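# Move desk items onto closet shelves, then close closet

## Task

Clear the desk by placing every object from it onto the closet's shelves, then close the closet door completely. Nothing may still be held or touched by the robot at the end, and nothing may stay in place only because the robot is supporting it. The robot must not tip over or finish leaning. Release everything and back away once finished.

## Robot and tools

Robot: a Hello Robot Stretch 3 with one arm. It has a two-wheel drive base (0.33 m long, 0.34 m wide), a lift that slides along a vertical mast, and a telescoping arm that reaches out to the robot's RIGHT side, ending in a wrist (yaw, pitch, roll) and a gripper. The base cannot move sideways, so to bring the gripper forward or back you drive the base. Turns pivot about the point midway between the drive wheels, 0.05 m behind the front edge. With the arm pulled in and the wrist folded, a turn sweeps a 0.28 m radius; an unfolded, level gripper reaches beyond that.

Frames: the base frame sits on the floor between the drive wheels, x forward, y left, z up. hand_pose is reported in it, located where the closed fingertips meet. The odometry frame is the base frame as it was at the start. Heading is positive to the left, in radians from -3.142 to 3.142.

Cameras: head_camera and nav_camera are on the head and move with head_pan_rad and head_tilt_rad; wrist_camera rides on the gripper.

Tool execute_actions takes "actions", a list run in order. Each action may have "robot" (a command), "steps" (1 to 450 control steps at 30 per second; default 1) and "until" (a condition that ends the action early, only valid together with steps). An action with only steps just waits. An empty list returns the current state and images. If any part of a call is invalid or out of range, nothing in it runs.

The "robot" command can contain:
- "base": exactly one of {"translate_m": d}, a straight drive of d metres relative to where the base is when the command starts (positive = forward, |d| at most 1), or {"rotate_rad": d}, a turn in place by d radians relative to the current heading (positive = left/counter-clockwise, |d| at most 3.2). These are offsets, not targets.
- "joints": absolute targets, by name; unnamed joints keep their goal. lift_m 0 to 1.1 (arm height on mast, metres); arm_m 0 to 0.52 (extension, metres); wrist_yaw_rad -1.345 to 4.42 (0 along the arm, positive swings toward the front, 3.0 folds over the base); wrist_pitch_rad -1.57 to 0.451 (0 level, negative tips fingertips down); wrist_roll_rad -2.911 to 2.911; gripper_m -0.089 to 0.179 (larger is wider; the actual fingertip gap is 0.007 to 0.025 less; zero gap below 0.007); head_pan_rad -3.953 to 1.73 (0 forward, positive left, -1.57 faces the arm); head_tilt_rad -1.53 to 0.419 (negative looks down).
- "contact_limits": {"arm_m": effort percent 1 to 100}, how hard the arm may push before it halts; lower is gentler.
- Instead of one command, a list of up to 8 commands run one after another, which may include {"pause_s": s} (at most 15). {"stop": true} brakes everything and clears the queue.
Base and joint motions in one command start together and keep going across later actions. A new command takes over immediately and discards the rest of an older queue. To wait for everything to settle, use steps 450 with "until": {"robot": {"status": "ended"}}. Other conditions compare fields, e.g. {"lift_m": [">", 0.3]}, or a status word or ["!=", "moving"].

Base speed is full (0.30 m/s, 1.9 rad/s) only when stowed: lift_m under 0.30, arm_m under 0.03, wrist_yaw_rad over 2.54; otherwise 0.10 m/s and 0.63 rad/s.

Gripping: command a gripper_m smaller than the object to grasp; to let go, open at least 0.02 past where the fingers first touched. Readings and "done" do not prove a grasp; check the cameras. Over-squeezing triggers a force reduction and objects can slip.

Wrist safety: fold or unfold the wrist only with lift_m 0.32 to 0.95, pitch -0.4, roll near 0. Once folded the lift may go down to 0.25. If yaw is below -0.4, keep pitch at -0.5 or lower.

Tool zoom_image: {"camera": one of head_camera, nav_camera, wrist_camera, "region": [x0, y0, x1, y1]} in pixels of that camera's last image, no larger than 504 by 504; returns an enlarged view.

Tool finished_scene: {"scene": number}; ends the scene irreversibly and reports success. Let all motion finish and make sure the gripper is clear first.

Result lines: base_status and joint_status give each motion's state: moving, done, off_target (came to rest short, may still push), contact_stop (pushed into something and went slack), time_out, stopped, not_commanded, torque_fault (wrist servo overheated; limp about 10 s). The bracket after base_status shows distance moved versus goal. joint_goals, measured_speeds, motor_effort (percent, peak in brackets) and refusals/queue/queue_left also appear. on_its_own reports goals the robot changed itself, slack or off joints, unusual efforts, and base_tilt leaning 3 degrees or more. Lines starting refused:, dropped: or replaced: explain rejected goals, abandoned queues, or how a previous motion ended. lidar_m lists 12 distances in 30-degree sectors counter-clockwise from straight ahead (1st front, 4th left, 7th behind, 10th right), in a plane 0.17 m up. wrist_depth_mm and head_depth_mm are 7x7 grids of median depths in millimetres.

Avoid: pushing with the arm against solid things when the gripper is above about 0.45 m, pushing again after a contact_stop, and driving while the gripper grips, hooks or presses something fixed; all can tip the robot. Snagging furniture while driving, especially in reverse, is risky; if it happens, reverse the last move in small steps, pull the gripper free, and if still leaning lower lift_m to about 0.2. Do not drop, slam or hard-press objects. Loose items may occasionally get nudged by something else.

Each tool is called after "Emit:" as name(argument=value, ...) on one line, values as JSON.

## Session

Emit:
execute_actions(actions=[])

Scene clock: 0.00 s.
robot.base_odometry: x=+0.000 y=+0.000 heading=+0.000 (m, m, rad; robot's odometry frame)
robot.turned_by_wheels: +0.000 (rad since the last result)
robot.turned_by_imu: +0.000 (rad since the last result)
robot.base_tilt: forward=-0.5 right=-1.7 (deg)
robot.lidar_m: 2.07 2.12 2.72 2.55 2.61 2.09 1.58 1.75 1.27 1.19 1.24 1.60
robot.head_depth_mm: 1977 2766 2719 2783 2752 2772 2327 / 1951 2711 2736 2709 2715 2786 2208 / 1981 2019 2011 2016 2012 2016 2023 / 1960 1989 2012 2010 1991 1987 2042 / 1857 1999 1999 1979 1996 1985 2012 / 1774 1956 1975 1982 1973 1971 1988 / 1784 1956 1996 1978 1984 1953 1954
robot.base_status: not_commanded
robot.joint_positions: lift_m=+0.573 arm_m=-0.003 wrist_yaw_rad=+2.901 wrist_pitch_rad=-0.568 wrist_roll_rad=+0.006 gripper_m=+0.037 head_pan_rad=+0.017 head_tilt_rad=+0.012
robot.joint_goals: lift_m=+0.573 arm_m=-0.003 wrist_yaw_rad=+2.901 wrist_pitch_rad=-0.568 wrist_roll_rad=+0.006 gripper_m=+0.037 head_pan_rad=+0.017 head_tilt_rad=+0.012
robot.joint_status: lift_m=not_commanded arm_m=not_commanded wrist_yaw_rad=not_commanded wrist_pitch_rad=not_commanded wrist_roll_rad=not_commanded gripper_m=not_commanded head_pan_rad=not_commanded head_tilt_rad=not_commanded
robot.measured_speeds: translate_m=+0.000 rotate_rad=+0.000 lift_m=+0.000 arm_m=+0.000 wrist_yaw_rad=+0.000 wrist_pitch_rad=+0.000 wrist_roll_rad=+0.000 head_pan_rad=+0.000 head_tilt_rad=+0.000
robot: refusals=0 queue=idle queue_left=0
robot.motor_effort: left_wheel=+0 right_wheel=-1 lift_m=+30 arm_m=+1 wrist_yaw_rad=-1 wrist_pitch_rad=+7 wrist_roll_rad=-1 gripper_m=+1 head_pan_rad=+1 head_tilt_rad=+1 (%)
robot.hand_pose: x=+0.0271 y=+0.0552 z=+0.5540 quat_wxyz=(+0.279, +0.699, +0.115, +0.648) (m; robot's base frame)
robot.wrist_depth_mm: - - - - - - - / - - - - - - - / - - - - - - - / - 976 - 963 994 994 998 / 858 863 880 849 814 822 823 / 741 743 - 728 721 734 730 / 647 656 - 663 640 647 646
pictures: head_camera (sideways: a quarter turn clockwise sets it upright), nav_camera (sideways: a quarter turn counterclockwise sets it upright), wrist_camera
Images, in order (width x height): head_camera 896x504, nav_camera 672x504, wrist_camera 644x364.

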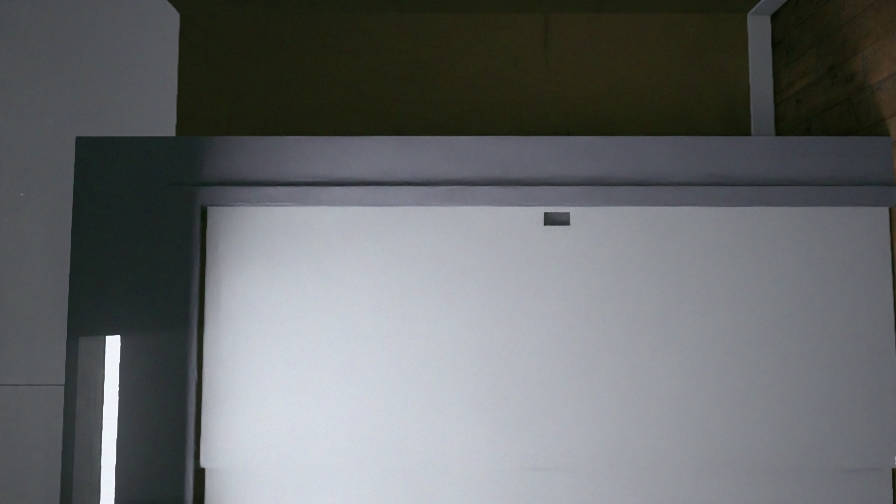

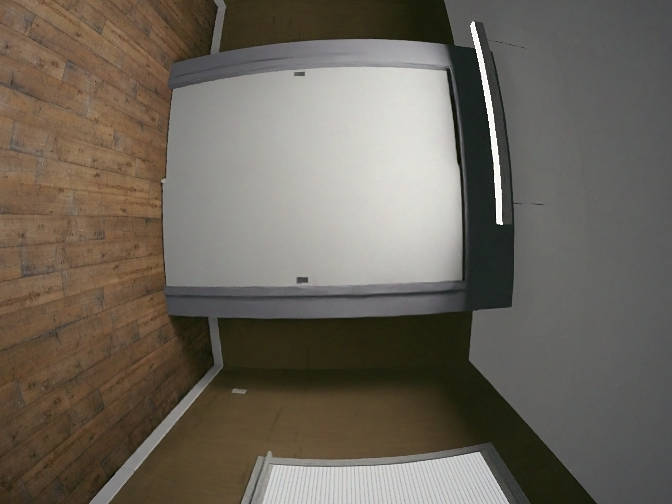

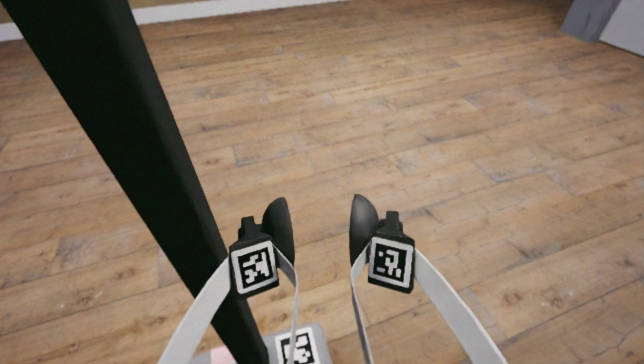

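Emit:
execute_actions(actions=[{"robot":{"joints":{"head_pan_rad":-1.57,"head_tilt_rad":-0.4}},"steps":100,"until":{"robot":{"status":"ended"}}}])

Emit:
execute_actions(actions=[{"robot":{"joints":{"head_pan_rad":-3.4,"head_tilt_rad":-0.4}},"steps":100,"until":{"robot":{"status":"ended"}}}])

Emit:
execute_actions(actions=[{"robot":{"joints":{"head_pan_rad":1.6,"head_tilt_rad":-0.4}},"steps":150,"until":{"robot":{"status":"ended"}}}])

Scene clock: 7.10 s.
robot.base_odometry: x=+0.000 y=+0.000 heading=+0.000 (m, m, rad; robot's odometry frame)
robot.turned_by_wheels: +0.000 (rad since the last result)
robot.turned_by_imu: +0.001 (rad since the last result)
robot.base_tilt: forward=-0.6 right=-1.8 (deg)
robot.lidar_m: 2.07 2.12 2.71 2.55 2.61 2.10 1.57 1.75 1.27 1.18 1.24 1.60
robot.head_depth_mm: 1031 1100 1191 1285 1393 1537 1421 / 1023 1094 1169 1266 1379 1504 1418 / 1012 1085 1161 1254 1368 1492 1421 / 1005 1068 1142 1233 1345 1468 1421 / 1012 1081 1163 1250 1353 1482 1418 / 1001 1071 1148 1236 1347 1470 1405 / 995 1064 1137 1225 1323 1454 1414
robot.base_status: not_commanded
robot.joint_positions: lift_m=+0.573 arm_m=-0.003 wrist_yaw_rad=+2.901 wrist_pitch_rad=-0.568 wrist_roll_rad=+0.006 gripper_m=+0.037 head_pan_rad=-1.563 head_tilt_rad=-0.395
robot.joint_goals: lift_m=+0.573 arm_m=-0.003 wrist_yaw_rad=+2.901 wrist_pitch_rad=-0.568 wrist_roll_rad=+0.006 gripper_m=+0.037 head_pan_rad=-1.570 head_tilt_rad=-0.400
robot.joint_status: lift_m=not_commanded arm_m=not_commanded wrist_yaw_rad=not_commanded wrist_pitch_rad=not_commanded wrist_roll_rad=not_commanded gripper_m=not_commanded head_pan_rad=done head_tilt_rad=done
robot.measured_speeds: translate_m=+0.000 rotate_rad=+0.000 lift_m=+0.000 arm_m=+0.000 wrist_yaw_rad=+0.000 wrist_pitch_rad=+0.000 wrist_roll_rad=+0.000 head_pan_rad=+0.000 head_tilt_rad=+0.000
robot: refusals=0 queue=done queue_left=0
robot.motor_effort: left_wheel=+0(0) right_wheel=-1(1) lift_m=+31(30) arm_m=+0(0) wrist_yaw_rad=+0(1) wrist_pitch_rad=+7(7) wrist_roll_rad=+0(1) gripper_m=+0(1) head_pan_rad=-1(30) head_tilt_rad=-2(20) (%)
robot.hand_pose: x=+0.0271 y=+0.0552 z=+0.5540 quat_wxyz=(+0.279, +0.699, +0.115, +0.648) (m; robot's base frame)
robot.wrist_depth_mm: - - - - - - - / - - - - - - - / - - - - - - - / - - - - 968 955 933 / 826 841 844 838 839 802 813 / 736 732 - 744 708 741 728 / 660 666 - 651 659 650 640
pictures: head_camera (sideways: a quarter turn clockwise sets it upright), nav_camera (sideways: a quarter turn counterclockwise sets it upright), wrist_camera
Images, in order (width x height): head_camera 896x504, nav_camera 672x504, wrist_camera 644x364.

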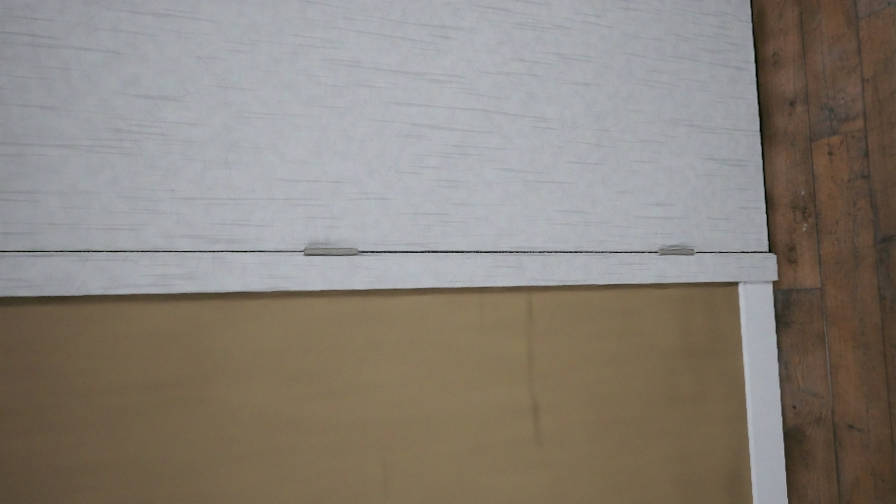

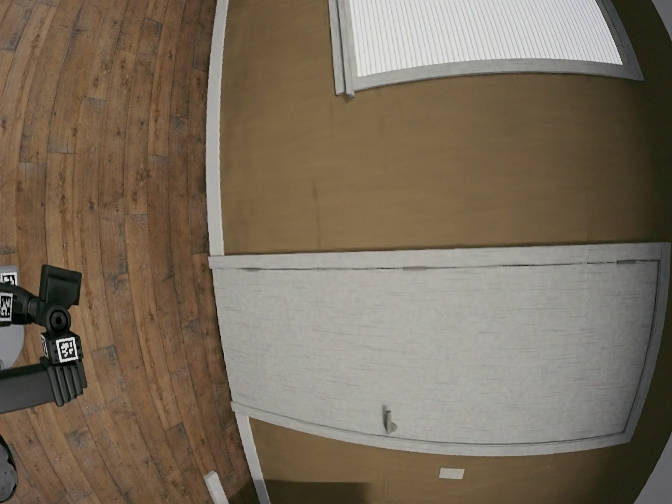

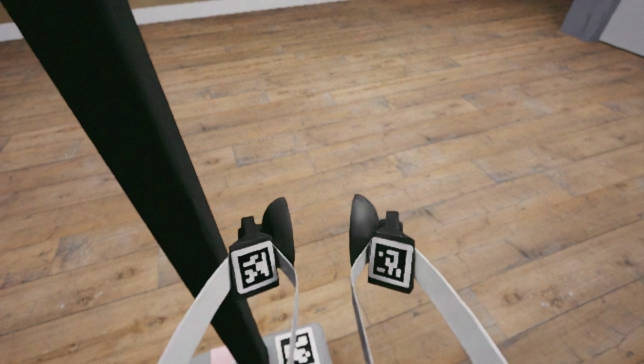

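Scene clock: 8.53 s.
robot.base_odometry: x=+0.000 y=+0.000 heading=+0.000 (m, m, rad; robot's odometry frame)
robot.turned_by_wheels: +0.000 (rad since the last result)
robot.turned_by_imu: +0.000 (rad since the last result)
robot.base_tilt: forward=-0.6 right=-1.8 (deg)
robot.lidar_m: 2.07 2.12 2.72 2.56 2.61 2.09 1.57 1.74 1.27 1.19 1.24 1.60
robot.head_depth_mm: 1978 2124 2293 2512 2275 1744 1412 / 1910 2049 2178 2384 2256 1739 1415 / 1834 1976 2125 2315 2293 1750 1407 / 1777 1915 2003 2213 2252 1740 1433 / 1724 1839 1554 2080 2083 1728 1411 / 1671 1800 1486 2057 2134 1753 1407 / 1611 1723 1554 1960 2078 1736 1411
robot.base_status: not_commanded
robot.joint_positions: lift_m=+0.573 arm_m=-0.003 wrist_yaw_rad=+2.901 wrist_pitch_rad=-0.568 wrist_roll_rad=+0.006 gripper_m=+0.037 head_pan_rad=-3.393 head_tilt_rad=-0.395
robot.joint_goals: lift_m=+0.573 arm_m=-0.003 wrist_yaw_rad=+2.901 wrist_pitch_rad=-0.568 wrist_roll_rad=+0.006 gripper_m=+0.037 head_pan_rad=-3.400 head_tilt_rad=-0.400
robot.joint_status: lift_m=not_commanded arm_m=not_commanded wrist_yaw_rad=not_commanded wrist_pitch_rad=not_commanded wrist_roll_rad=not_commanded gripper_m=not_commanded head_pan_rad=done head_tilt_rad=done
robot.measured_speeds: translate_m=+0.000 rotate_rad=+0.000 lift_m=+0.000 arm_m=+0.000 wrist_yaw_rad=+0.000 wrist_pitch_rad=+0.000 wrist_roll_rad=+0.000 head_pan_rad=+0.000 head_tilt_rad=+0.000
robot: refusals=0 queue=done queue_left=0
robot.motor_effort: left_wheel=+0(0) right_wheel=-1(1) lift_m=+30(31) arm_m=+0(0) wrist_yaw_rad=-1(1) wrist_pitch_rad=+7(7) wrist_roll_rad=+0(1) gripper_m=+0(0) head_pan_rad=-1(31) head_tilt_rad=-2(3) (%)
robot.hand_pose: x=+0.0271 y=+0.0552 z=+0.5540 quat_wxyz=(+0.279, +0.699, +0.115, +0.648) (m; robot's base frame)
robot.wrist_depth_mm: - - - - - - - / - - - - - - - / - - - - - - - / - 989 - 985 949 957 980 / 824 855 873 814 818 843 806 / 762 735 - 724 718 729 698 / 641 665 - 652 634 658 639
pictures: head_camera (sideways: a quarter turn clockwise sets it upright), nav_camera (sideways: a quarter turn counterclockwise sets it upright), wrist_camera
Images, in order (width x height): head_camera 896x504, nav_camera 672x504, wrist_camera 644x364.

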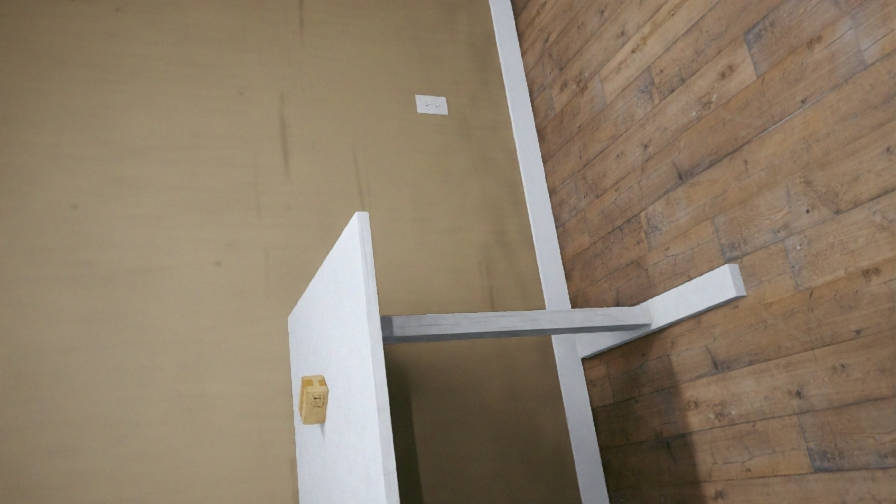

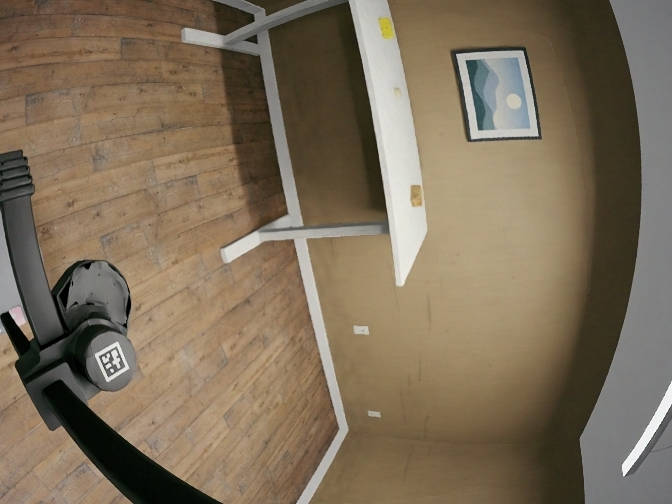

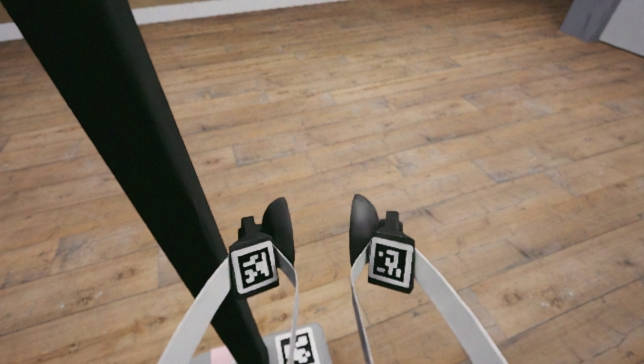

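Scene clock: 11.27 s.
robot.base_odometry: x=+0.000 y=+0.000 heading=+0.000 (m, m, rad; robot's odometry frame)
robot.turned_by_wheels: +0.000 (rad since the last result)
robot.turned_by_imu: +0.000 (rad since the last result)
robot.base_tilt: forward=-0.5 right=-1.7 (deg)
robot.lidar_m: 2.08 2.12 2.71 2.56 2.61 2.09 1.58 1.74 1.27 1.18 1.24 1.60
robot.head_depth_mm: 2226 2395 2548 2714 2274 1736 1414 / 2209 2378 2535 2719 2281 1763 1411 / 2181 2346 2538 2696 2243 1741 1407 / 2186 2320 2488 2713 2225 1732 1415 / 2156 2353 2488 2662 2258 1743 1409 / 2154 2275 2427 2659 2261 1738 1406 / 2132 2260 2456 2639 2252 1748 1416
robot.base_status: not_commanded
robot.joint_positions: lift_m=+0.573 arm_m=-0.003 wrist_yaw_rad=+2.901 wrist_pitch_rad=-0.568 wrist_roll_rad=+0.006 gripper_m=+0.037 head_pan_rad=+1.593 head_tilt_rad=-0.395
robot.joint_goals: lift_m=+0.573 arm_m=-0.003 wrist_yaw_rad=+2.901 wrist_pitch_rad=-0.568 wrist_roll_rad=+0.006 gripper_m=+0.037 head_pan_rad=+1.600 head_tilt_rad=-0.400
robot.joint_status: lift_m=not_commanded arm_m=not_commanded wrist_yaw_rad=not_commanded wrist_pitch_rad=not_commanded wrist_roll_rad=not_commanded gripper_m=not_commanded head_pan_rad=done head_tilt_rad=done
robot.measured_speeds: translate_m=+0.000 rotate_rad=+0.000 lift_m=+0.000 arm_m=+0.000 wrist_yaw_rad=+0.000 wrist_pitch_rad=+0.000 wrist_roll_rad=+0.000 head_pan_rad=+0.000 head_tilt_rad=+0.000
robot: refusals=0 queue=done queue_left=0
robot.motor_effort: left_wheel=+0(0) right_wheel=-1(1) lift_m=+31(30) arm_m=+0(0) wrist_yaw_rad=-1(1) wrist_pitch_rad=+7(7) wrist_roll_rad=+0(0) gripper_m=+1(1) head_pan_rad=+2(29) head_tilt_rad=-1(3) (%)
robot.hand_pose: x=+0.0271 y=+0.0552 z=+0.5540 quat_wxyz=(+0.279, +0.699, +0.115, +0.648) (m; robot's base frame)
robot.wrist_depth_mm: - - - - - - - / - - - - - - - / - - - - - - - / - 990 - 982 969 953 933 / 830 829 871 840 822 825 842 / 759 723 - 719 718 730 700 / 665 658 - 643 662 644 632
pictures: head_camera (sideways: a quarter turn clockwise sets it upright), nav_camera (sideways: a quarter turn counterclockwise sets it upright), wrist_camera
Images, in order (width x height): head_camera 896x504, nav_camera 672x504, wrist_camera 644x364.

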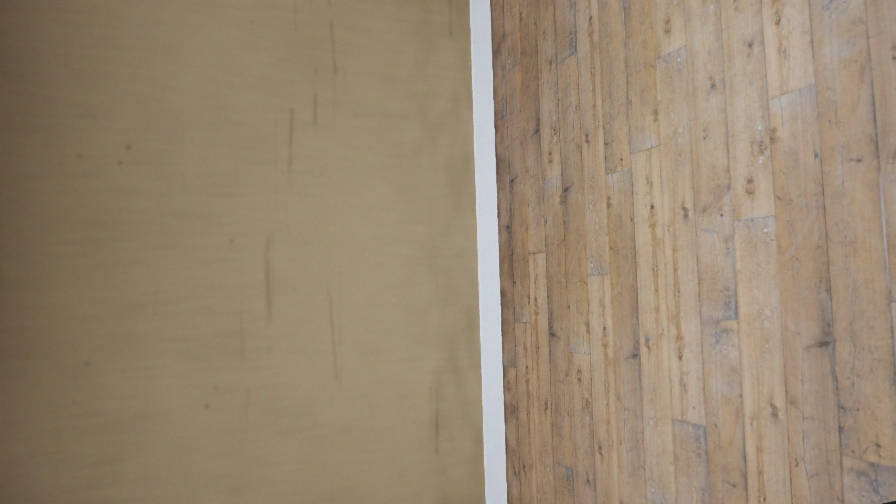

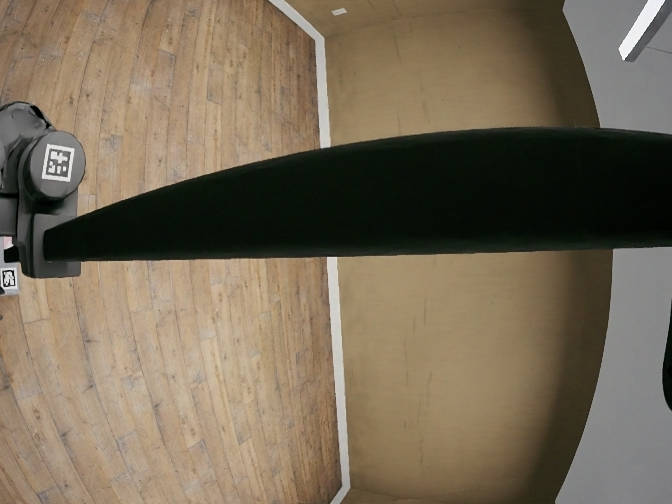

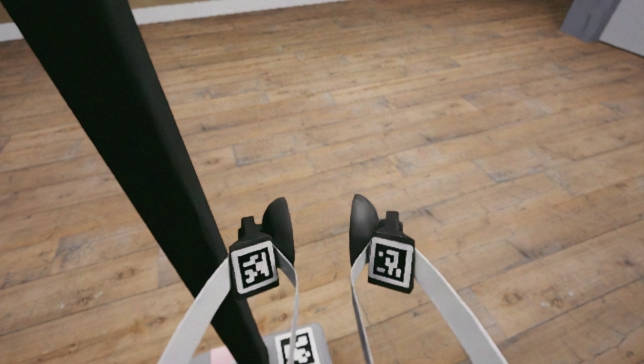

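Emit:
execute_actions(actions=[{"robot":[{"joints":{"wrist_pitch_rad":-0.4,"wrist_yaw_rad":3.0,"arm_m":0,"head_pan_rad":0,"head_tilt_rad":-0.3,"gripper_m":0}},{"joints":{"lift_m":0.25}},{"base":{"translate_m":1.0}},{"base":{"translate_m":0.4}},{"base":{"rotate_rad":1.571}},{"joints":{"lift_m":0.9,"head_pan_rad":-1.57,"head_tilt_rad":-0.3}},{"joints":{"wrist_yaw_rad":0}},{"joints":{"wrist_pitch_rad":0}}],"steps":450,"until":{"robot":{"status":"ended"}}},{"steps":300,"until":{"robot":{"status":"ended"}}}])

Scene clock: 48.07 s.
robot.base_odometry: x=+1.400 y=+0.000 heading=+1.571 (m, m, rad; robot's odometry frame)
robot.turned_by_wheels: +1.571 (rad since the last result)
robot.turned_by_imu: +1.589 (rad since the last result)
robot.base_tilt: forward=-0.5 right=-1.7 (deg)
robot.lidar_m: 2.65 2.72 3.56 3.38 1.70 1.18 1.11 1.14 0.69 0.68 0.70 0.97
robot.head_depth_mm: 552 580 616 655 703 754 820 / 571 602 634 673 714 758 802 / 566 597 633 671 718 759 - / 564 594 629 666 710 748 800 / 558 590 623 660 703 753 806 / 554 586 617 656 695 744 801 / 551 579 612 649 688 736 790
robot.base_status: done (rotate_rad +1.5708 of +1.5710)
robot.joint_positions: lift_m=+0.900 arm_m=+0.000 wrist_yaw_rad=+0.003 wrist_pitch_rad=-0.027 wrist_roll_rad=+0.006 gripper_m=+0.000 head_pan_rad=-1.563 head_tilt_rad=-0.308
robot.joint_goals: lift_m=+0.900 arm_m=+0.000 wrist_yaw_rad=+0.000 wrist_pitch_rad=+0.000 wrist_roll_rad=+0.006 gripper_m=+0.000 head_pan_rad=-1.570 head_tilt_rad=-0.300
robot.joint_status: lift_m=done arm_m=done wrist_yaw_rad=done wrist_pitch_rad=moving wrist_roll_rad=not_commanded gripper_m=done head_pan_rad=done head_tilt_rad=done
robot.measured_speeds: translate_m=+0.000 rotate_rad=+0.000 lift_m=+0.000 arm_m=+0.000 wrist_yaw_rad=+0.000 wrist_pitch_rad=+0.096 wrist_roll_rad=+0.000 head_pan_rad=+0.000 head_tilt_rad=+0.000
robot: refusals=0 queue=running queue_left=0
robot.motor_effort: left_wheel=-4(10) right_wheel=+3(13) lift_m=+42(46) arm_m=+3(5) wrist_yaw_rad=-3(1) wrist_pitch_rad=+13(13) wrist_roll_rad=+0(0) gripper_m=-2(99) head_pan_rad=-2(26) head_tilt_rad=+4(13) (%)
robot.hand_pose: x=-0.0208 y=-0.4002 z=+1.0073 quat_wxyz=(+0.705, +0.011, -0.709, -0.009) (m; robot's base frame)
robot.wrist_depth_mm: 381 384 394 396 393 402 - / 387 398 408 417 419 417 - / 397 412 418 427 432 432 - / 419 431 439 448 442 444 - / 433 442 453 - 459 458 - / 453 456 460 487 470 481 - / 471 478 491 497 510 510 -
pictures: head_camera (sideways: a quarter turn clockwise sets it upright), nav_camera (sideways: a quarter turn counterclockwise sets it upright), wrist_camera
Images, in order (width x height): head_camera 896x504, nav_camera 672x504, wrist_camera 644x364.

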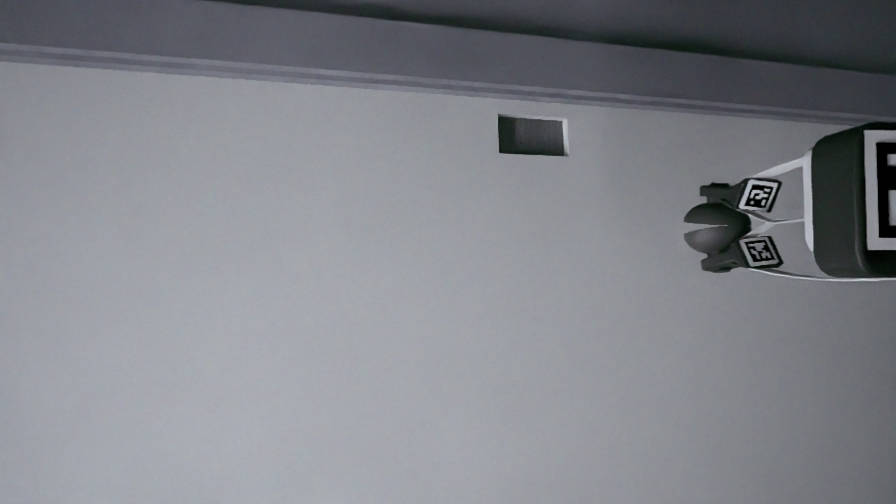

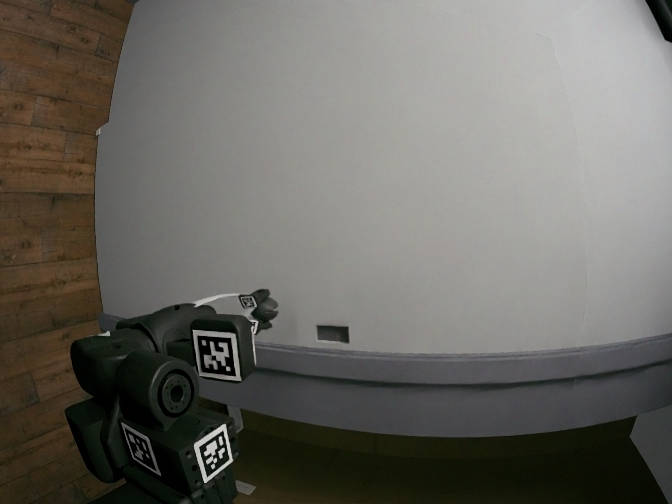

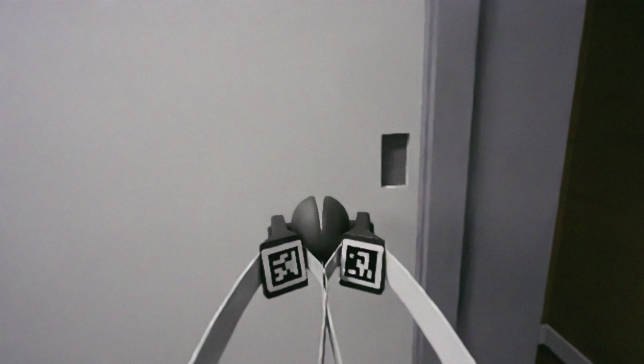

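Emit:
execute_actions(actions=[{"robot":{"base":{"translate_m":-0.095},"joints":{"lift_m":0.91,"arm_m":0.2,"gripper_m":-0.03}},"steps":200,"until":{"robot":{"status":"ended"}}}])

Scene clock: 54.57 s.
robot.base_odometry: x=+1.400 y=-0.095 heading=+1.571 (m, m, rad; robot's odometry frame)
robot.turned_by_wheels: +0.000 (rad since the last result)
robot.turned_by_imu: +0.000 (rad since the last result)
robot.base_tilt: forward=-0.6 right=-1.7 (deg)
robot.lidar_m: 2.75 2.81 3.57 2.98 1.55 1.08 1.02 1.05 0.71 0.67 0.70 0.92
robot.head_depth_mm: 566 597 633 673 704 - 841 / 553 586 621 663 696 - 832 / 563 589 623 658 682 - 810 / 569 600 634 674 709 770 831 / 563 594 628 667 712 757 817 / 559 589 624 662 706 751 806 / 555 586 620 657 699 742 797
robot.base_status: done (translate_m -0.0950 of -0.0950)
robot.joint_positions: lift_m=+0.910 arm_m=+0.200 wrist_yaw_rad=+0.002 wrist_pitch_rad=-0.021 wrist_roll_rad=+0.006 gripper_m=-0.029 head_pan_rad=-1.563 head_tilt_rad=-0.308
robot.joint_goals: lift_m=+0.910 arm_m=+0.200 wrist_yaw_rad=+0.000 wrist_pitch_rad=+0.000 wrist_roll_rad=+0.006 gripper_m=-0.030 head_pan_rad=-1.570 head_tilt_rad=-0.300
robot.joint_status: lift_m=done arm_m=done wrist_yaw_rad=done wrist_pitch_rad=done wrist_roll_rad=not_commanded gripper_m=done head_pan_rad=done head_tilt_rad=done
robot.measured_speeds: translate_m=+0.000 rotate_rad=+0.000 lift_m=+0.000 arm_m=+0.000 wrist_yaw_rad=+0.000 wrist_pitch_rad=+0.000 wrist_roll_rad=+0.000 head_pan_rad=+0.000 head_tilt_rad=+0.000
robot: refusals=0 queue=done queue_left=0
robot.motor_effort: left_wheel=-3(9) right_wheel=+3(3) lift_m=+42(42) arm_m=+2(3) wrist_yaw_rad=-2(2) wrist_pitch_rad=+12(13) wrist_roll_rad=+0(0) gripper_m=-16(100) head_pan_rad=-2(3) head_tilt_rad=+2(3) (%)
robot.hand_pose: x=-0.0211 y=-0.6003 z=+1.0188 quat_wxyz=(+0.705, +0.008, -0.709, -0.007) (m; robot's base frame)
robot.wrist_depth_mm: 212 215 220 223 203 217 224 / 218 222 225 230 208 225 230 / 227 232 237 240 218 234 238 / 235 238 245 251 225 242 250 / 244 248 253 - 234 251 262 / 248 257 263 271 243 264 272 / 263 265 272 279 256 274 286
pictures: head_camera (sideways: a quarter turn clockwise sets it upright), nav_camera (sideways: a quarter turn counterclockwise sets it upright), wrist_camera
Images, in order (width x height): head_camera 896x504, nav_camera 672x504, wrist_camera 644x364.

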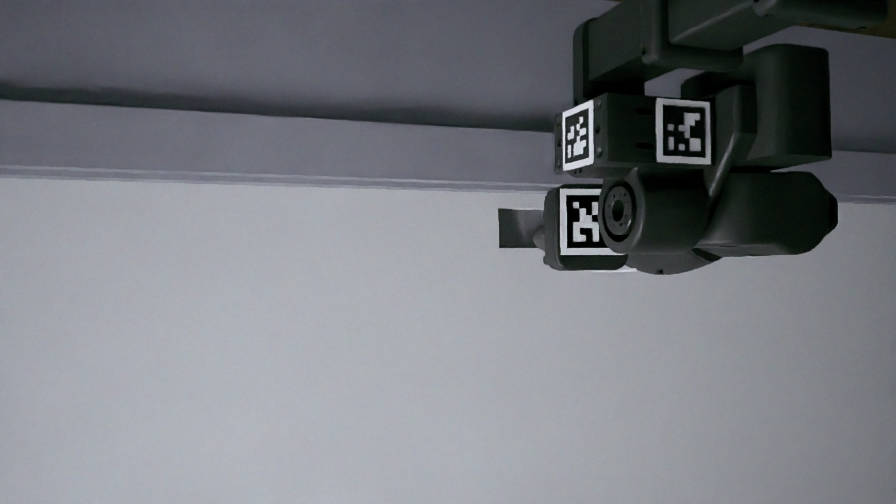

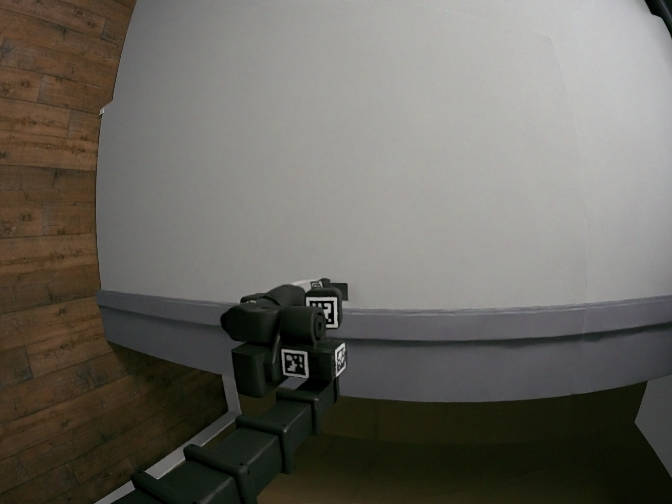

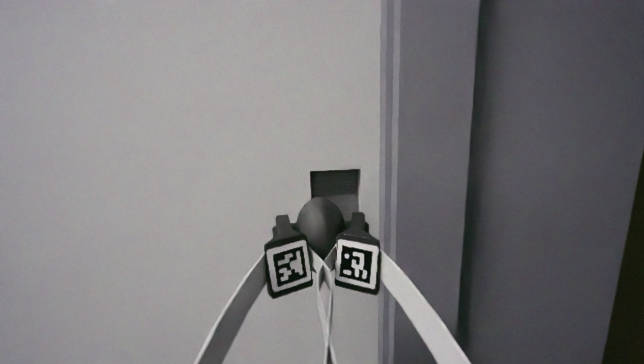

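Emit:
execute_actions(actions=[{"robot":[{"base":{"translate_m":-0.011},"joints":{"lift_m":0.92}},{"joints":{"arm_m":0.3},"contact_limits":{"arm_m":12}}],"steps":200,"until":{"robot":{"status":"ended"}}}])

Scene clock: 61.30 s.
robot.base_odometry: x=+1.400 y=-0.106 heading=+1.571 (m, m, rad; robot's odometry frame)
robot.turned_by_wheels: +0.000 (rad since the last result)
robot.turned_by_imu: -0.003 (rad since the last result)
robot.base_tilt: forward=-0.7 right=-2.0 (deg)
robot.lidar_m: 2.76 2.82 3.54 2.98 1.54 1.07 1.01 1.03 0.71 0.67 0.71 0.92
robot.head_depth_mm: 572 605 644 680 713 - 1406 / 568 598 637 670 - 778 828 / 560 588 621 654 - 763 806 / 575 607 642 680 721 786 832 / 571 603 638 675 714 768 827 / 569 599 632 670 715 758 813 / 562 594 627 661 704 749 804
robot.base_status: done (translate_m -0.0110 of -0.0110)
robot.joint_positions: lift_m=+0.920 arm_m=+0.279 wrist_yaw_rad=+0.012 wrist_pitch_rad=-0.035 wrist_roll_rad=+0.006 gripper_m=-0.029 head_pan_rad=-1.563 head_tilt_rad=-0.308
robot.joint_goals: lift_m=+0.920 arm_m=+0.280 wrist_yaw_rad=+0.000 wrist_pitch_rad=+0.000 wrist_roll_rad=+0.006 gripper_m=-0.030 head_pan_rad=-1.570 head_tilt_rad=-0.300
robot.joint_status: lift_m=done arm_m=contact_stop wrist_yaw_rad=done wrist_pitch_rad=done wrist_roll_rad=not_commanded gripper_m=done head_pan_rad=done head_tilt_rad=done
robot.measured_speeds: translate_m=+0.000 rotate_rad=+0.001 lift_m=+0.000 arm_m=-0.007 wrist_yaw_rad=+0.120 wrist_pitch_rad=-0.048 wrist_roll_rad=+0.000 head_pan_rad=+0.000 head_tilt_rad=+0.000
robot: refusals=0 queue=dropped queue_left=0
robot.on_its_own: arm_m is slack since a contact_stop, until your next command for it (your +0.300 is given up)
robot.motor_effort: left_wheel=-2(8) right_wheel=+0(5) lift_m=+42(42) arm_m=+5(13) wrist_yaw_rad=-10(10) wrist_pitch_rad=+22(22) wrist_roll_rad=+0(0) gripper_m=-17(17) head_pan_rad=+0(3) head_tilt_rad=+2(3) (%)
robot.contact_limits: arm_m 12 (drawing in: default 15, maximum 25; extending or still: default 22, maximum 35)
robot.hand_pose: x=-0.0183 y=-0.6796 z=+1.0253 quat_wxyz=(+0.705, +0.017, -0.709, -0.008) (m; robot's base frame)
robot.wrist_depth_mm: 150 152 154 157 133 134 149 / 155 157 160 163 138 139 156 / 162 163 167 169 143 144 161 / 167 170 173 176 149 151 168 / 174 176 179 - 155 158 175 / 180 184 186 205 160 178 184 / 188 191 195 201 173 186 191
pictures: head_camera (sideways: a quarter turn clockwise sets it upright), nav_camera (sideways: a quarter turn counterclockwise sets it upright), wrist_camera
Images, in order (width x height): head_camera 896x504, nav_camera 672x504, wrist_camera 644x364.

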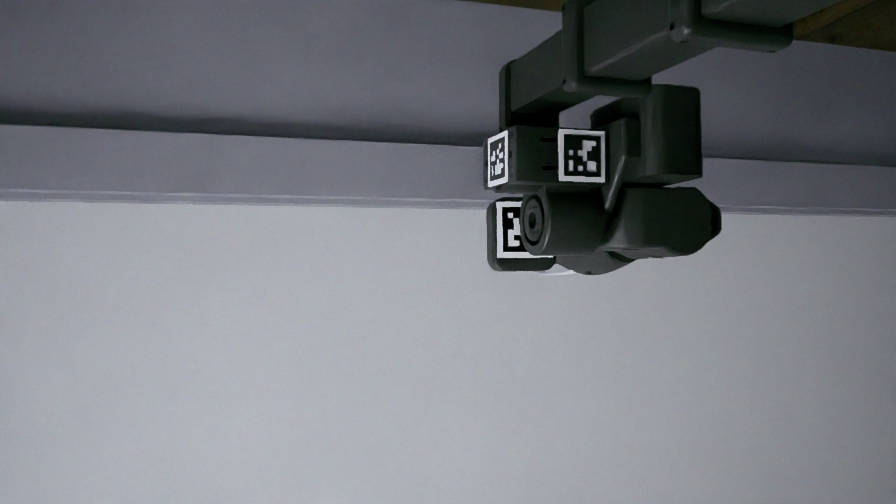

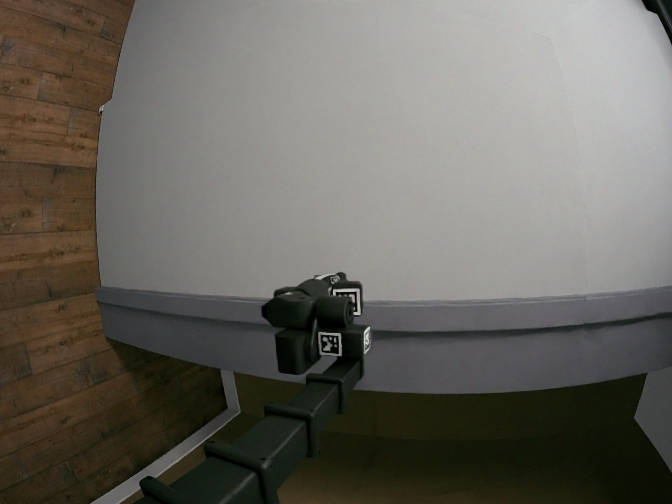

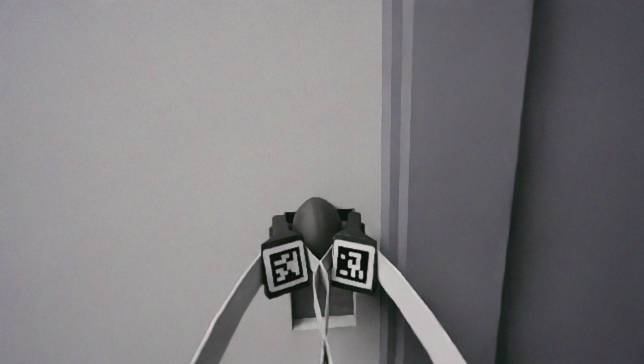

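Emit:
execute_actions(actions=[{"robot":[{"joints":{"arm_m":0.26}},{"joints":{"lift_m":0.895}},{"joints":{"arm_m":0.31},"contact_limits":{"arm_m":12}}],"steps":200,"until":{"robot":{"status":"ended"}}},{"robot":{"base":{"translate_m":0.08}},"steps":100,"until":{"robot":{"status":"ended"}}}])

Scene clock: 67.80 s.
robot.base_odometry: x=+1.400 y=-0.026 heading=+1.571 (m, m, rad; robot's odometry frame)
robot.turned_by_wheels: +0.000 (rad since the last result)
robot.turned_by_imu: -0.025 (rad since the last result)
robot.base_tilt: forward=-0.6 right=-1.8 (deg)
robot.lidar_m: 2.68 2.73 3.50 2.97 1.71 1.16 1.08 1.10 0.71 0.68 0.70 0.89
robot.head_depth_mm: 564 593 636 673 711 - 842 / 556 585 618 655 695 763 816 / 642 661 747 754 - 805 905 / 564 595 632 669 709 768 817 / 560 592 625 661 705 749 809 / 553 584 616 655 693 743 797 / 550 578 611 647 687 731 786
robot.base_status: done (translate_m +0.0800 of +0.0800)
robot.joint_positions: lift_m=+0.895 arm_m=+0.278 wrist_yaw_rad=-0.025 wrist_pitch_rad=-0.019 wrist_roll_rad=+0.006 gripper_m=-0.029 head_pan_rad=-1.564 head_tilt_rad=-0.307
robot.joint_goals: lift_m=+0.895 arm_m=+0.278 wrist_yaw_rad=+0.000 wrist_pitch_rad=+0.000 wrist_roll_rad=+0.006 gripper_m=-0.030 head_pan_rad=-1.570 head_tilt_rad=-0.300
robot.joint_status: lift_m=done arm_m=contact_stop wrist_yaw_rad=done wrist_pitch_rad=done wrist_roll_rad=not_commanded gripper_m=done head_pan_rad=done head_tilt_rad=done
robot.measured_speeds: translate_m=+0.000 rotate_rad=+0.000 lift_m=+0.000 arm_m=+0.000 wrist_yaw_rad=+0.000 wrist_pitch_rad=+0.000 wrist_roll_rad=+0.000 head_pan_rad=+0.000 head_tilt_rad=+0.000
robot: refusals=0 queue=done queue_left=0
robot.on_its_own: arm_m is slack since a contact_stop, until your next command for it (your +0.310 is given up); wrist_yaw_rad is at rest, and its effort (+15) is outside its rest range (-12 to +12)
robot.motor_effort: left_wheel=-7(25) right_wheel=+10(41) lift_m=+17(42) arm_m=+1(13) wrist_yaw_rad=+15(41) wrist_pitch_rad=+11(23) wrist_roll_rad=-1(0) gripper_m=-18(24) head_pan_rad=+0(3) head_tilt_rad=+2(3) (%)
robot.contact_limits: arm_m 12 (drawing in: default 15, maximum 25; extending or still: default 22, maximum 35)
robot.hand_pose: x=-0.0277 y=-0.6791 z=+1.0052 quat_wxyz=(+0.705, -0.002, -0.709, -0.016) (m; robot's base frame)
robot.wrist_depth_mm: 137 141 146 150 214 144 135 / 142 145 151 157 219 149 140 / 145 151 156 162 221 152 147 / 151 154 161 173 228 154 153 / 155 161 168 - 234 157 162 / 162 166 173 187 218 163 183 / 167 172 182 188 269 171 194
pictures: head_camera (sideways: a quarter turn clockwise sets it upright), nav_camera (sideways: a quarter turn counterclockwise sets it upright), wrist_camera
Images, in order (width x height): head_camera 896x504, nav_camera 672x504, wrist_camera 644x364.

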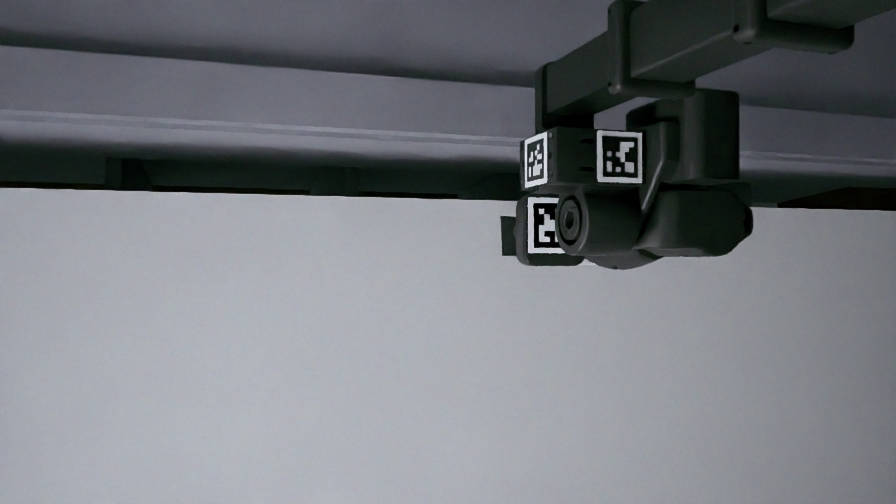

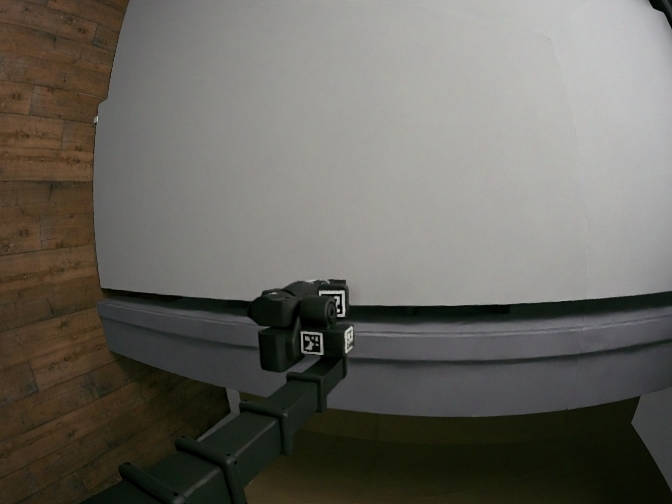

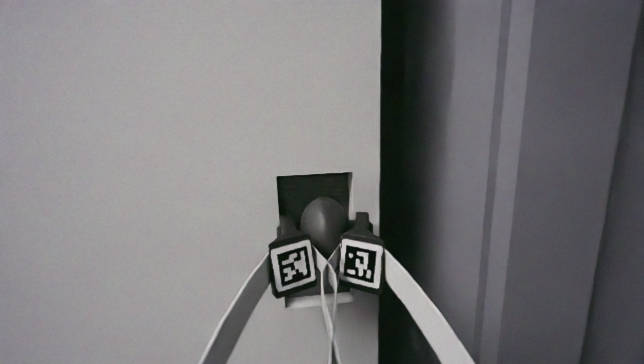

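Emit:
execute_actions(actions=[{"robot":[{"base":{"rotate_rad":0.025}},{"base":{"translate_m":0.2}}],"steps":150,"until":{"robot":{"status":"ended"}}}])

Scene clock: 74.03 s.
robot.base_odometry: x=+1.395 y=+0.174 heading=+1.596 (m, m, rad; robot's odometry frame)
robot.turned_by_wheels: +0.025 (rad since the last result)
robot.turned_by_imu: +0.004 (rad since the last result)
robot.base_tilt: forward=-0.6 right=-1.8 (deg)
robot.lidar_m: 2.49 2.53 3.27 2.96 1.96 1.37 1.28 1.30 0.74 0.67 0.68 0.87
robot.head_depth_mm: 1060 1076 1052 1116 1069 - 1235 / 1207 1274 1291 1371 1124 - 1469 / 558 587 626 666 - - 833 / 551 581 614 651 684 743 800 / 546 576 611 646 686 733 786 / 541 570 603 637 678 725 776 / 537 565 596 630 672 718 768
robot.base_status: done (translate_m +0.2000 of +0.2000)
robot.joint_positions: lift_m=+0.895 arm_m=+0.267 wrist_yaw_rad=-0.169 wrist_pitch_rad=-0.020 wrist_roll_rad=+0.006 gripper_m=-0.029 head_pan_rad=-1.564 head_tilt_rad=-0.307
robot.joint_goals: lift_m=+0.895 arm_m=+0.267 wrist_yaw_rad=-0.164 wrist_pitch_rad=+0.000 wrist_roll_rad=+0.006 gripper_m=-0.030 head_pan_rad=-1.570 head_tilt_rad=-0.300
robot.joint_status: lift_m=done arm_m=contact_stop wrist_yaw_rad=done wrist_pitch_rad=done wrist_roll_rad=not_commanded gripper_m=done head_pan_rad=done head_tilt_rad=done
robot.measured_speeds: translate_m=+0.000 rotate_rad=+0.000 lift_m=+0.000 arm_m=+0.000 wrist_yaw_rad=+0.000 wrist_pitch_rad=+0.000 wrist_roll_rad=+0.000 head_pan_rad=+0.000 head_tilt_rad=+0.000
robot: refusals=0 queue=done queue_left=0
robot.on_its_own: wrist_yaw_rad is held at -0.164, not at your +0.000, by its stall guard, which is not easing now; arm_m is slack since a contact_stop, until your next command for it (your +0.310 is given up)
robot.motor_effort: left_wheel=-3(18) right_wheel=+3(36) lift_m=+18(18) arm_m=+0(3) wrist_yaw_rad=+2(35) wrist_pitch_rad=+12(12) wrist_roll_rad=+0(0) gripper_m=-17(24) head_pan_rad=-1(1) head_tilt_rad=+1(2) (%)
robot.contact_limits: arm_m 12 (drawing in: default 15, maximum 25; extending or still: default 22, maximum 35)
robot.hand_pose: x=-0.0644 y=-0.6644 z=+1.0051 quat_wxyz=(+0.702, -0.052, -0.707, -0.067) (m; robot's base frame)
robot.wrist_depth_mm: 127 132 142 153 653 436 248 / 130 136 146 158 581 441 252 / 134 141 152 163 682 452 256 / 137 145 156 175 698 468 259 / 141 150 161 - 623 474 260 / 146 155 166 192 675 481 264 / 150 160 175 189 806 370 269
pictures: head_camera (sideways: a quarter turn clockwise sets it upright), nav_camera (sideways: a quarter turn counterclockwise sets it upright), wrist_camera
Images, in order (width x height): head_camera 896x504, nav_camera 672x504, wrist_camera 644x364.

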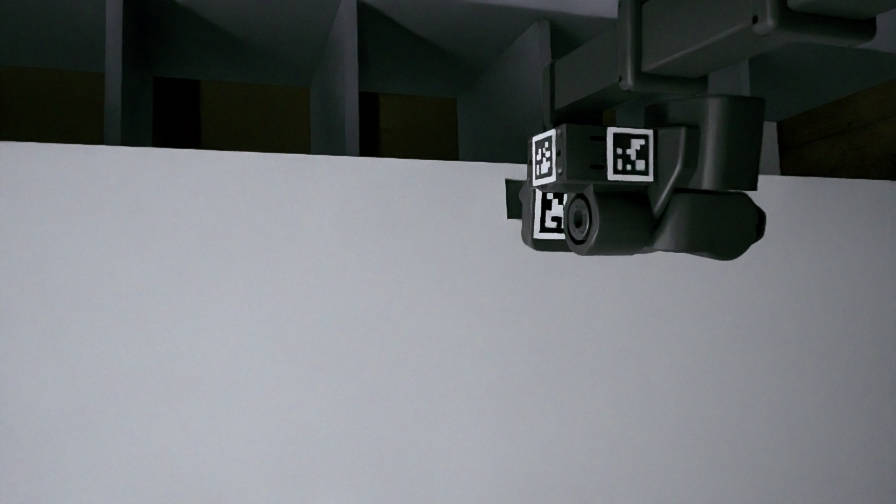

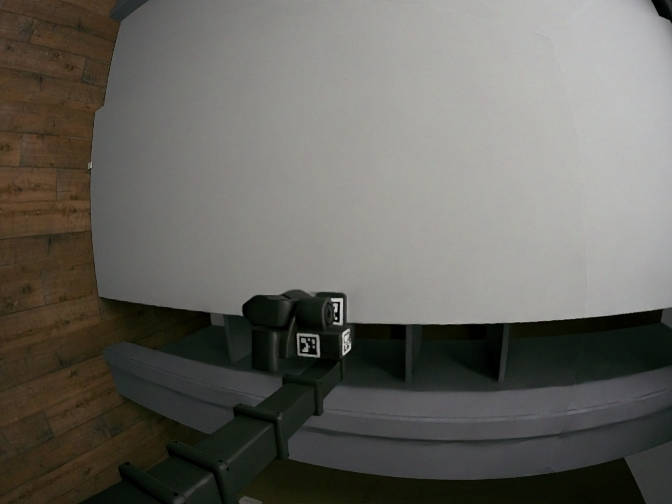

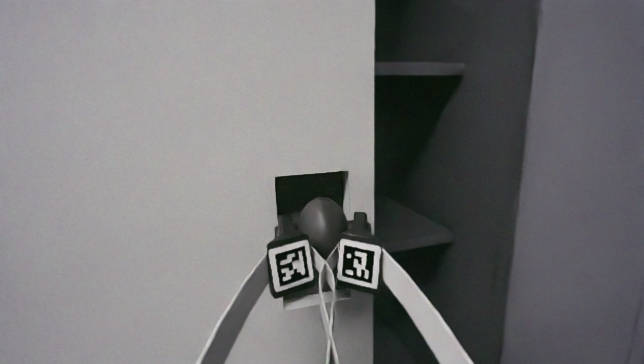

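Emit:
execute_actions(actions=[{"robot":{"base":{"translate_m":0.25},"joints":{"wrist_yaw_rad":-0.17}},"steps":150,"until":{"robot":{"status":"ended"}}},{"robot":[{"joints":{"arm_m":0.1}},{"joints":{"wrist_yaw_rad":0}},{"base":{"translate_m":-0.25}}],"steps":250,"until":{"robot":{"status":"ended"}}}])

Scene clock: 87.40 s.
robot.base_odometry: x=+1.395 y=+0.174 heading=+1.596 (m, m, rad; robot's odometry frame)
robot.turned_by_wheels: +0.000 (rad since the last result)
robot.turned_by_imu: -0.076 (rad since the last result)
robot.base_tilt: forward=-0.6 right=-1.8 (deg)
robot.lidar_m: 2.50 2.52 3.08 3.38 2.17 1.40 1.27 1.28 0.75 0.68 0.69 0.84
robot.head_depth_mm: 692 702 716 730 754 791 - / 1076 1109 1142 1179 1153 1244 - / 1226 1305 1356 1398 1490 1429 - / 1204 1276 1320 1398 1522 - 1490 / 1188 1259 1292 1370 1487 1264 1528 / 1158 1233 1198 1275 1015 750 798 / 542 569 600 635 678 717 768
robot.base_status: done (translate_m -0.2500 of -0.2500)
robot.joint_positions: lift_m=+0.895 arm_m=+0.100 wrist_yaw_rad=-0.003 wrist_pitch_rad=-0.019 wrist_roll_rad=+0.006 gripper_m=-0.029 head_pan_rad=-1.564 head_tilt_rad=-0.307
robot.joint_goals: lift_m=+0.895 arm_m=+0.100 wrist_yaw_rad=+0.000 wrist_pitch_rad=+0.000 wrist_roll_rad=+0.006 gripper_m=-0.030 head_pan_rad=-1.570 head_tilt_rad=-0.300
robot.joint_status: lift_m=done arm_m=done wrist_yaw_rad=done wrist_pitch_rad=done wrist_roll_rad=not_commanded gripper_m=done head_pan_rad=done head_tilt_rad=done
robot.measured_speeds: translate_m=+0.000 rotate_rad=+0.000 lift_m=+0.000 arm_m=+0.000 wrist_yaw_rad=+0.000 wrist_pitch_rad=+0.000 wrist_roll_rad=+0.000 head_pan_rad=+0.000 head_tilt_rad=+0.000
robot: refusals=0 queue=done queue_left=0
robot.motor_effort: left_wheel=+2(18) right_wheel=-3(36) lift_m=+18(17) arm_m=-1(4) wrist_yaw_rad=+1(39) wrist_pitch_rad=+11(13) wrist_roll_rad=+0(0) gripper_m=-16(25) head_pan_rad=+0(2) head_tilt_rad=+3(1) (%)
robot.hand_pose: x=-0.0221 y=-0.5010 z=+1.0051 quat_wxyz=(+0.705, +0.006, -0.709, -0.008) (m; robot's base frame)
robot.wrist_depth_mm: 278 293 926 991 757 356 359 / 287 300 980 - 739 365 372 / 297 311 - - 788 371 390 / 307 325 - - 777 385 402 / 319 330 743 - 763 389 421 / 324 340 - - 792 413 440 / 333 356 839 851 835 423 463
pictures: head_camera (sideways: a quarter turn clockwise sets it upright), nav_camera (sideways: a quarter turn counterclockwise sets it upright), wrist_camera
Images, in order (width x height): head_camera 896x504, nav_camera 672x504, wrist_camera 644x364.

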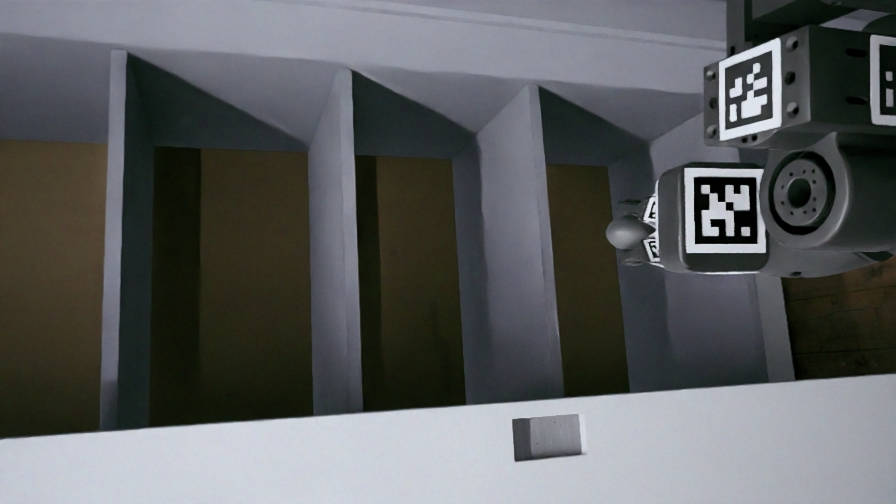

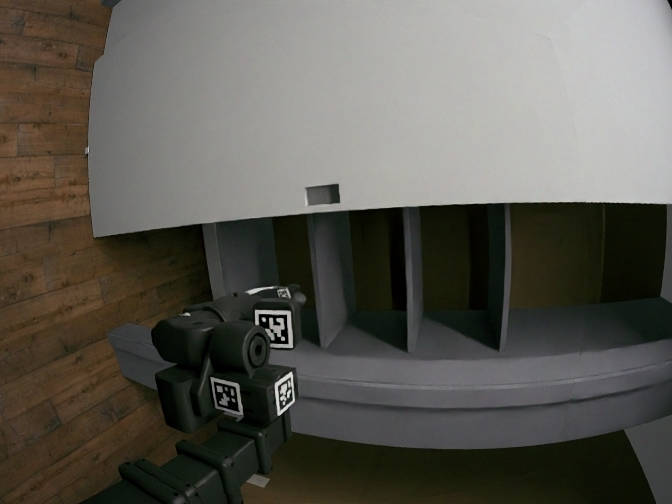

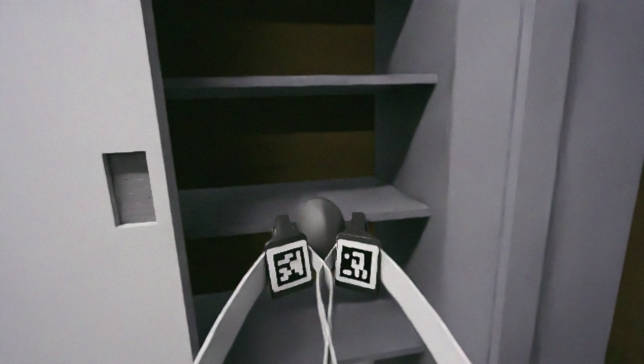

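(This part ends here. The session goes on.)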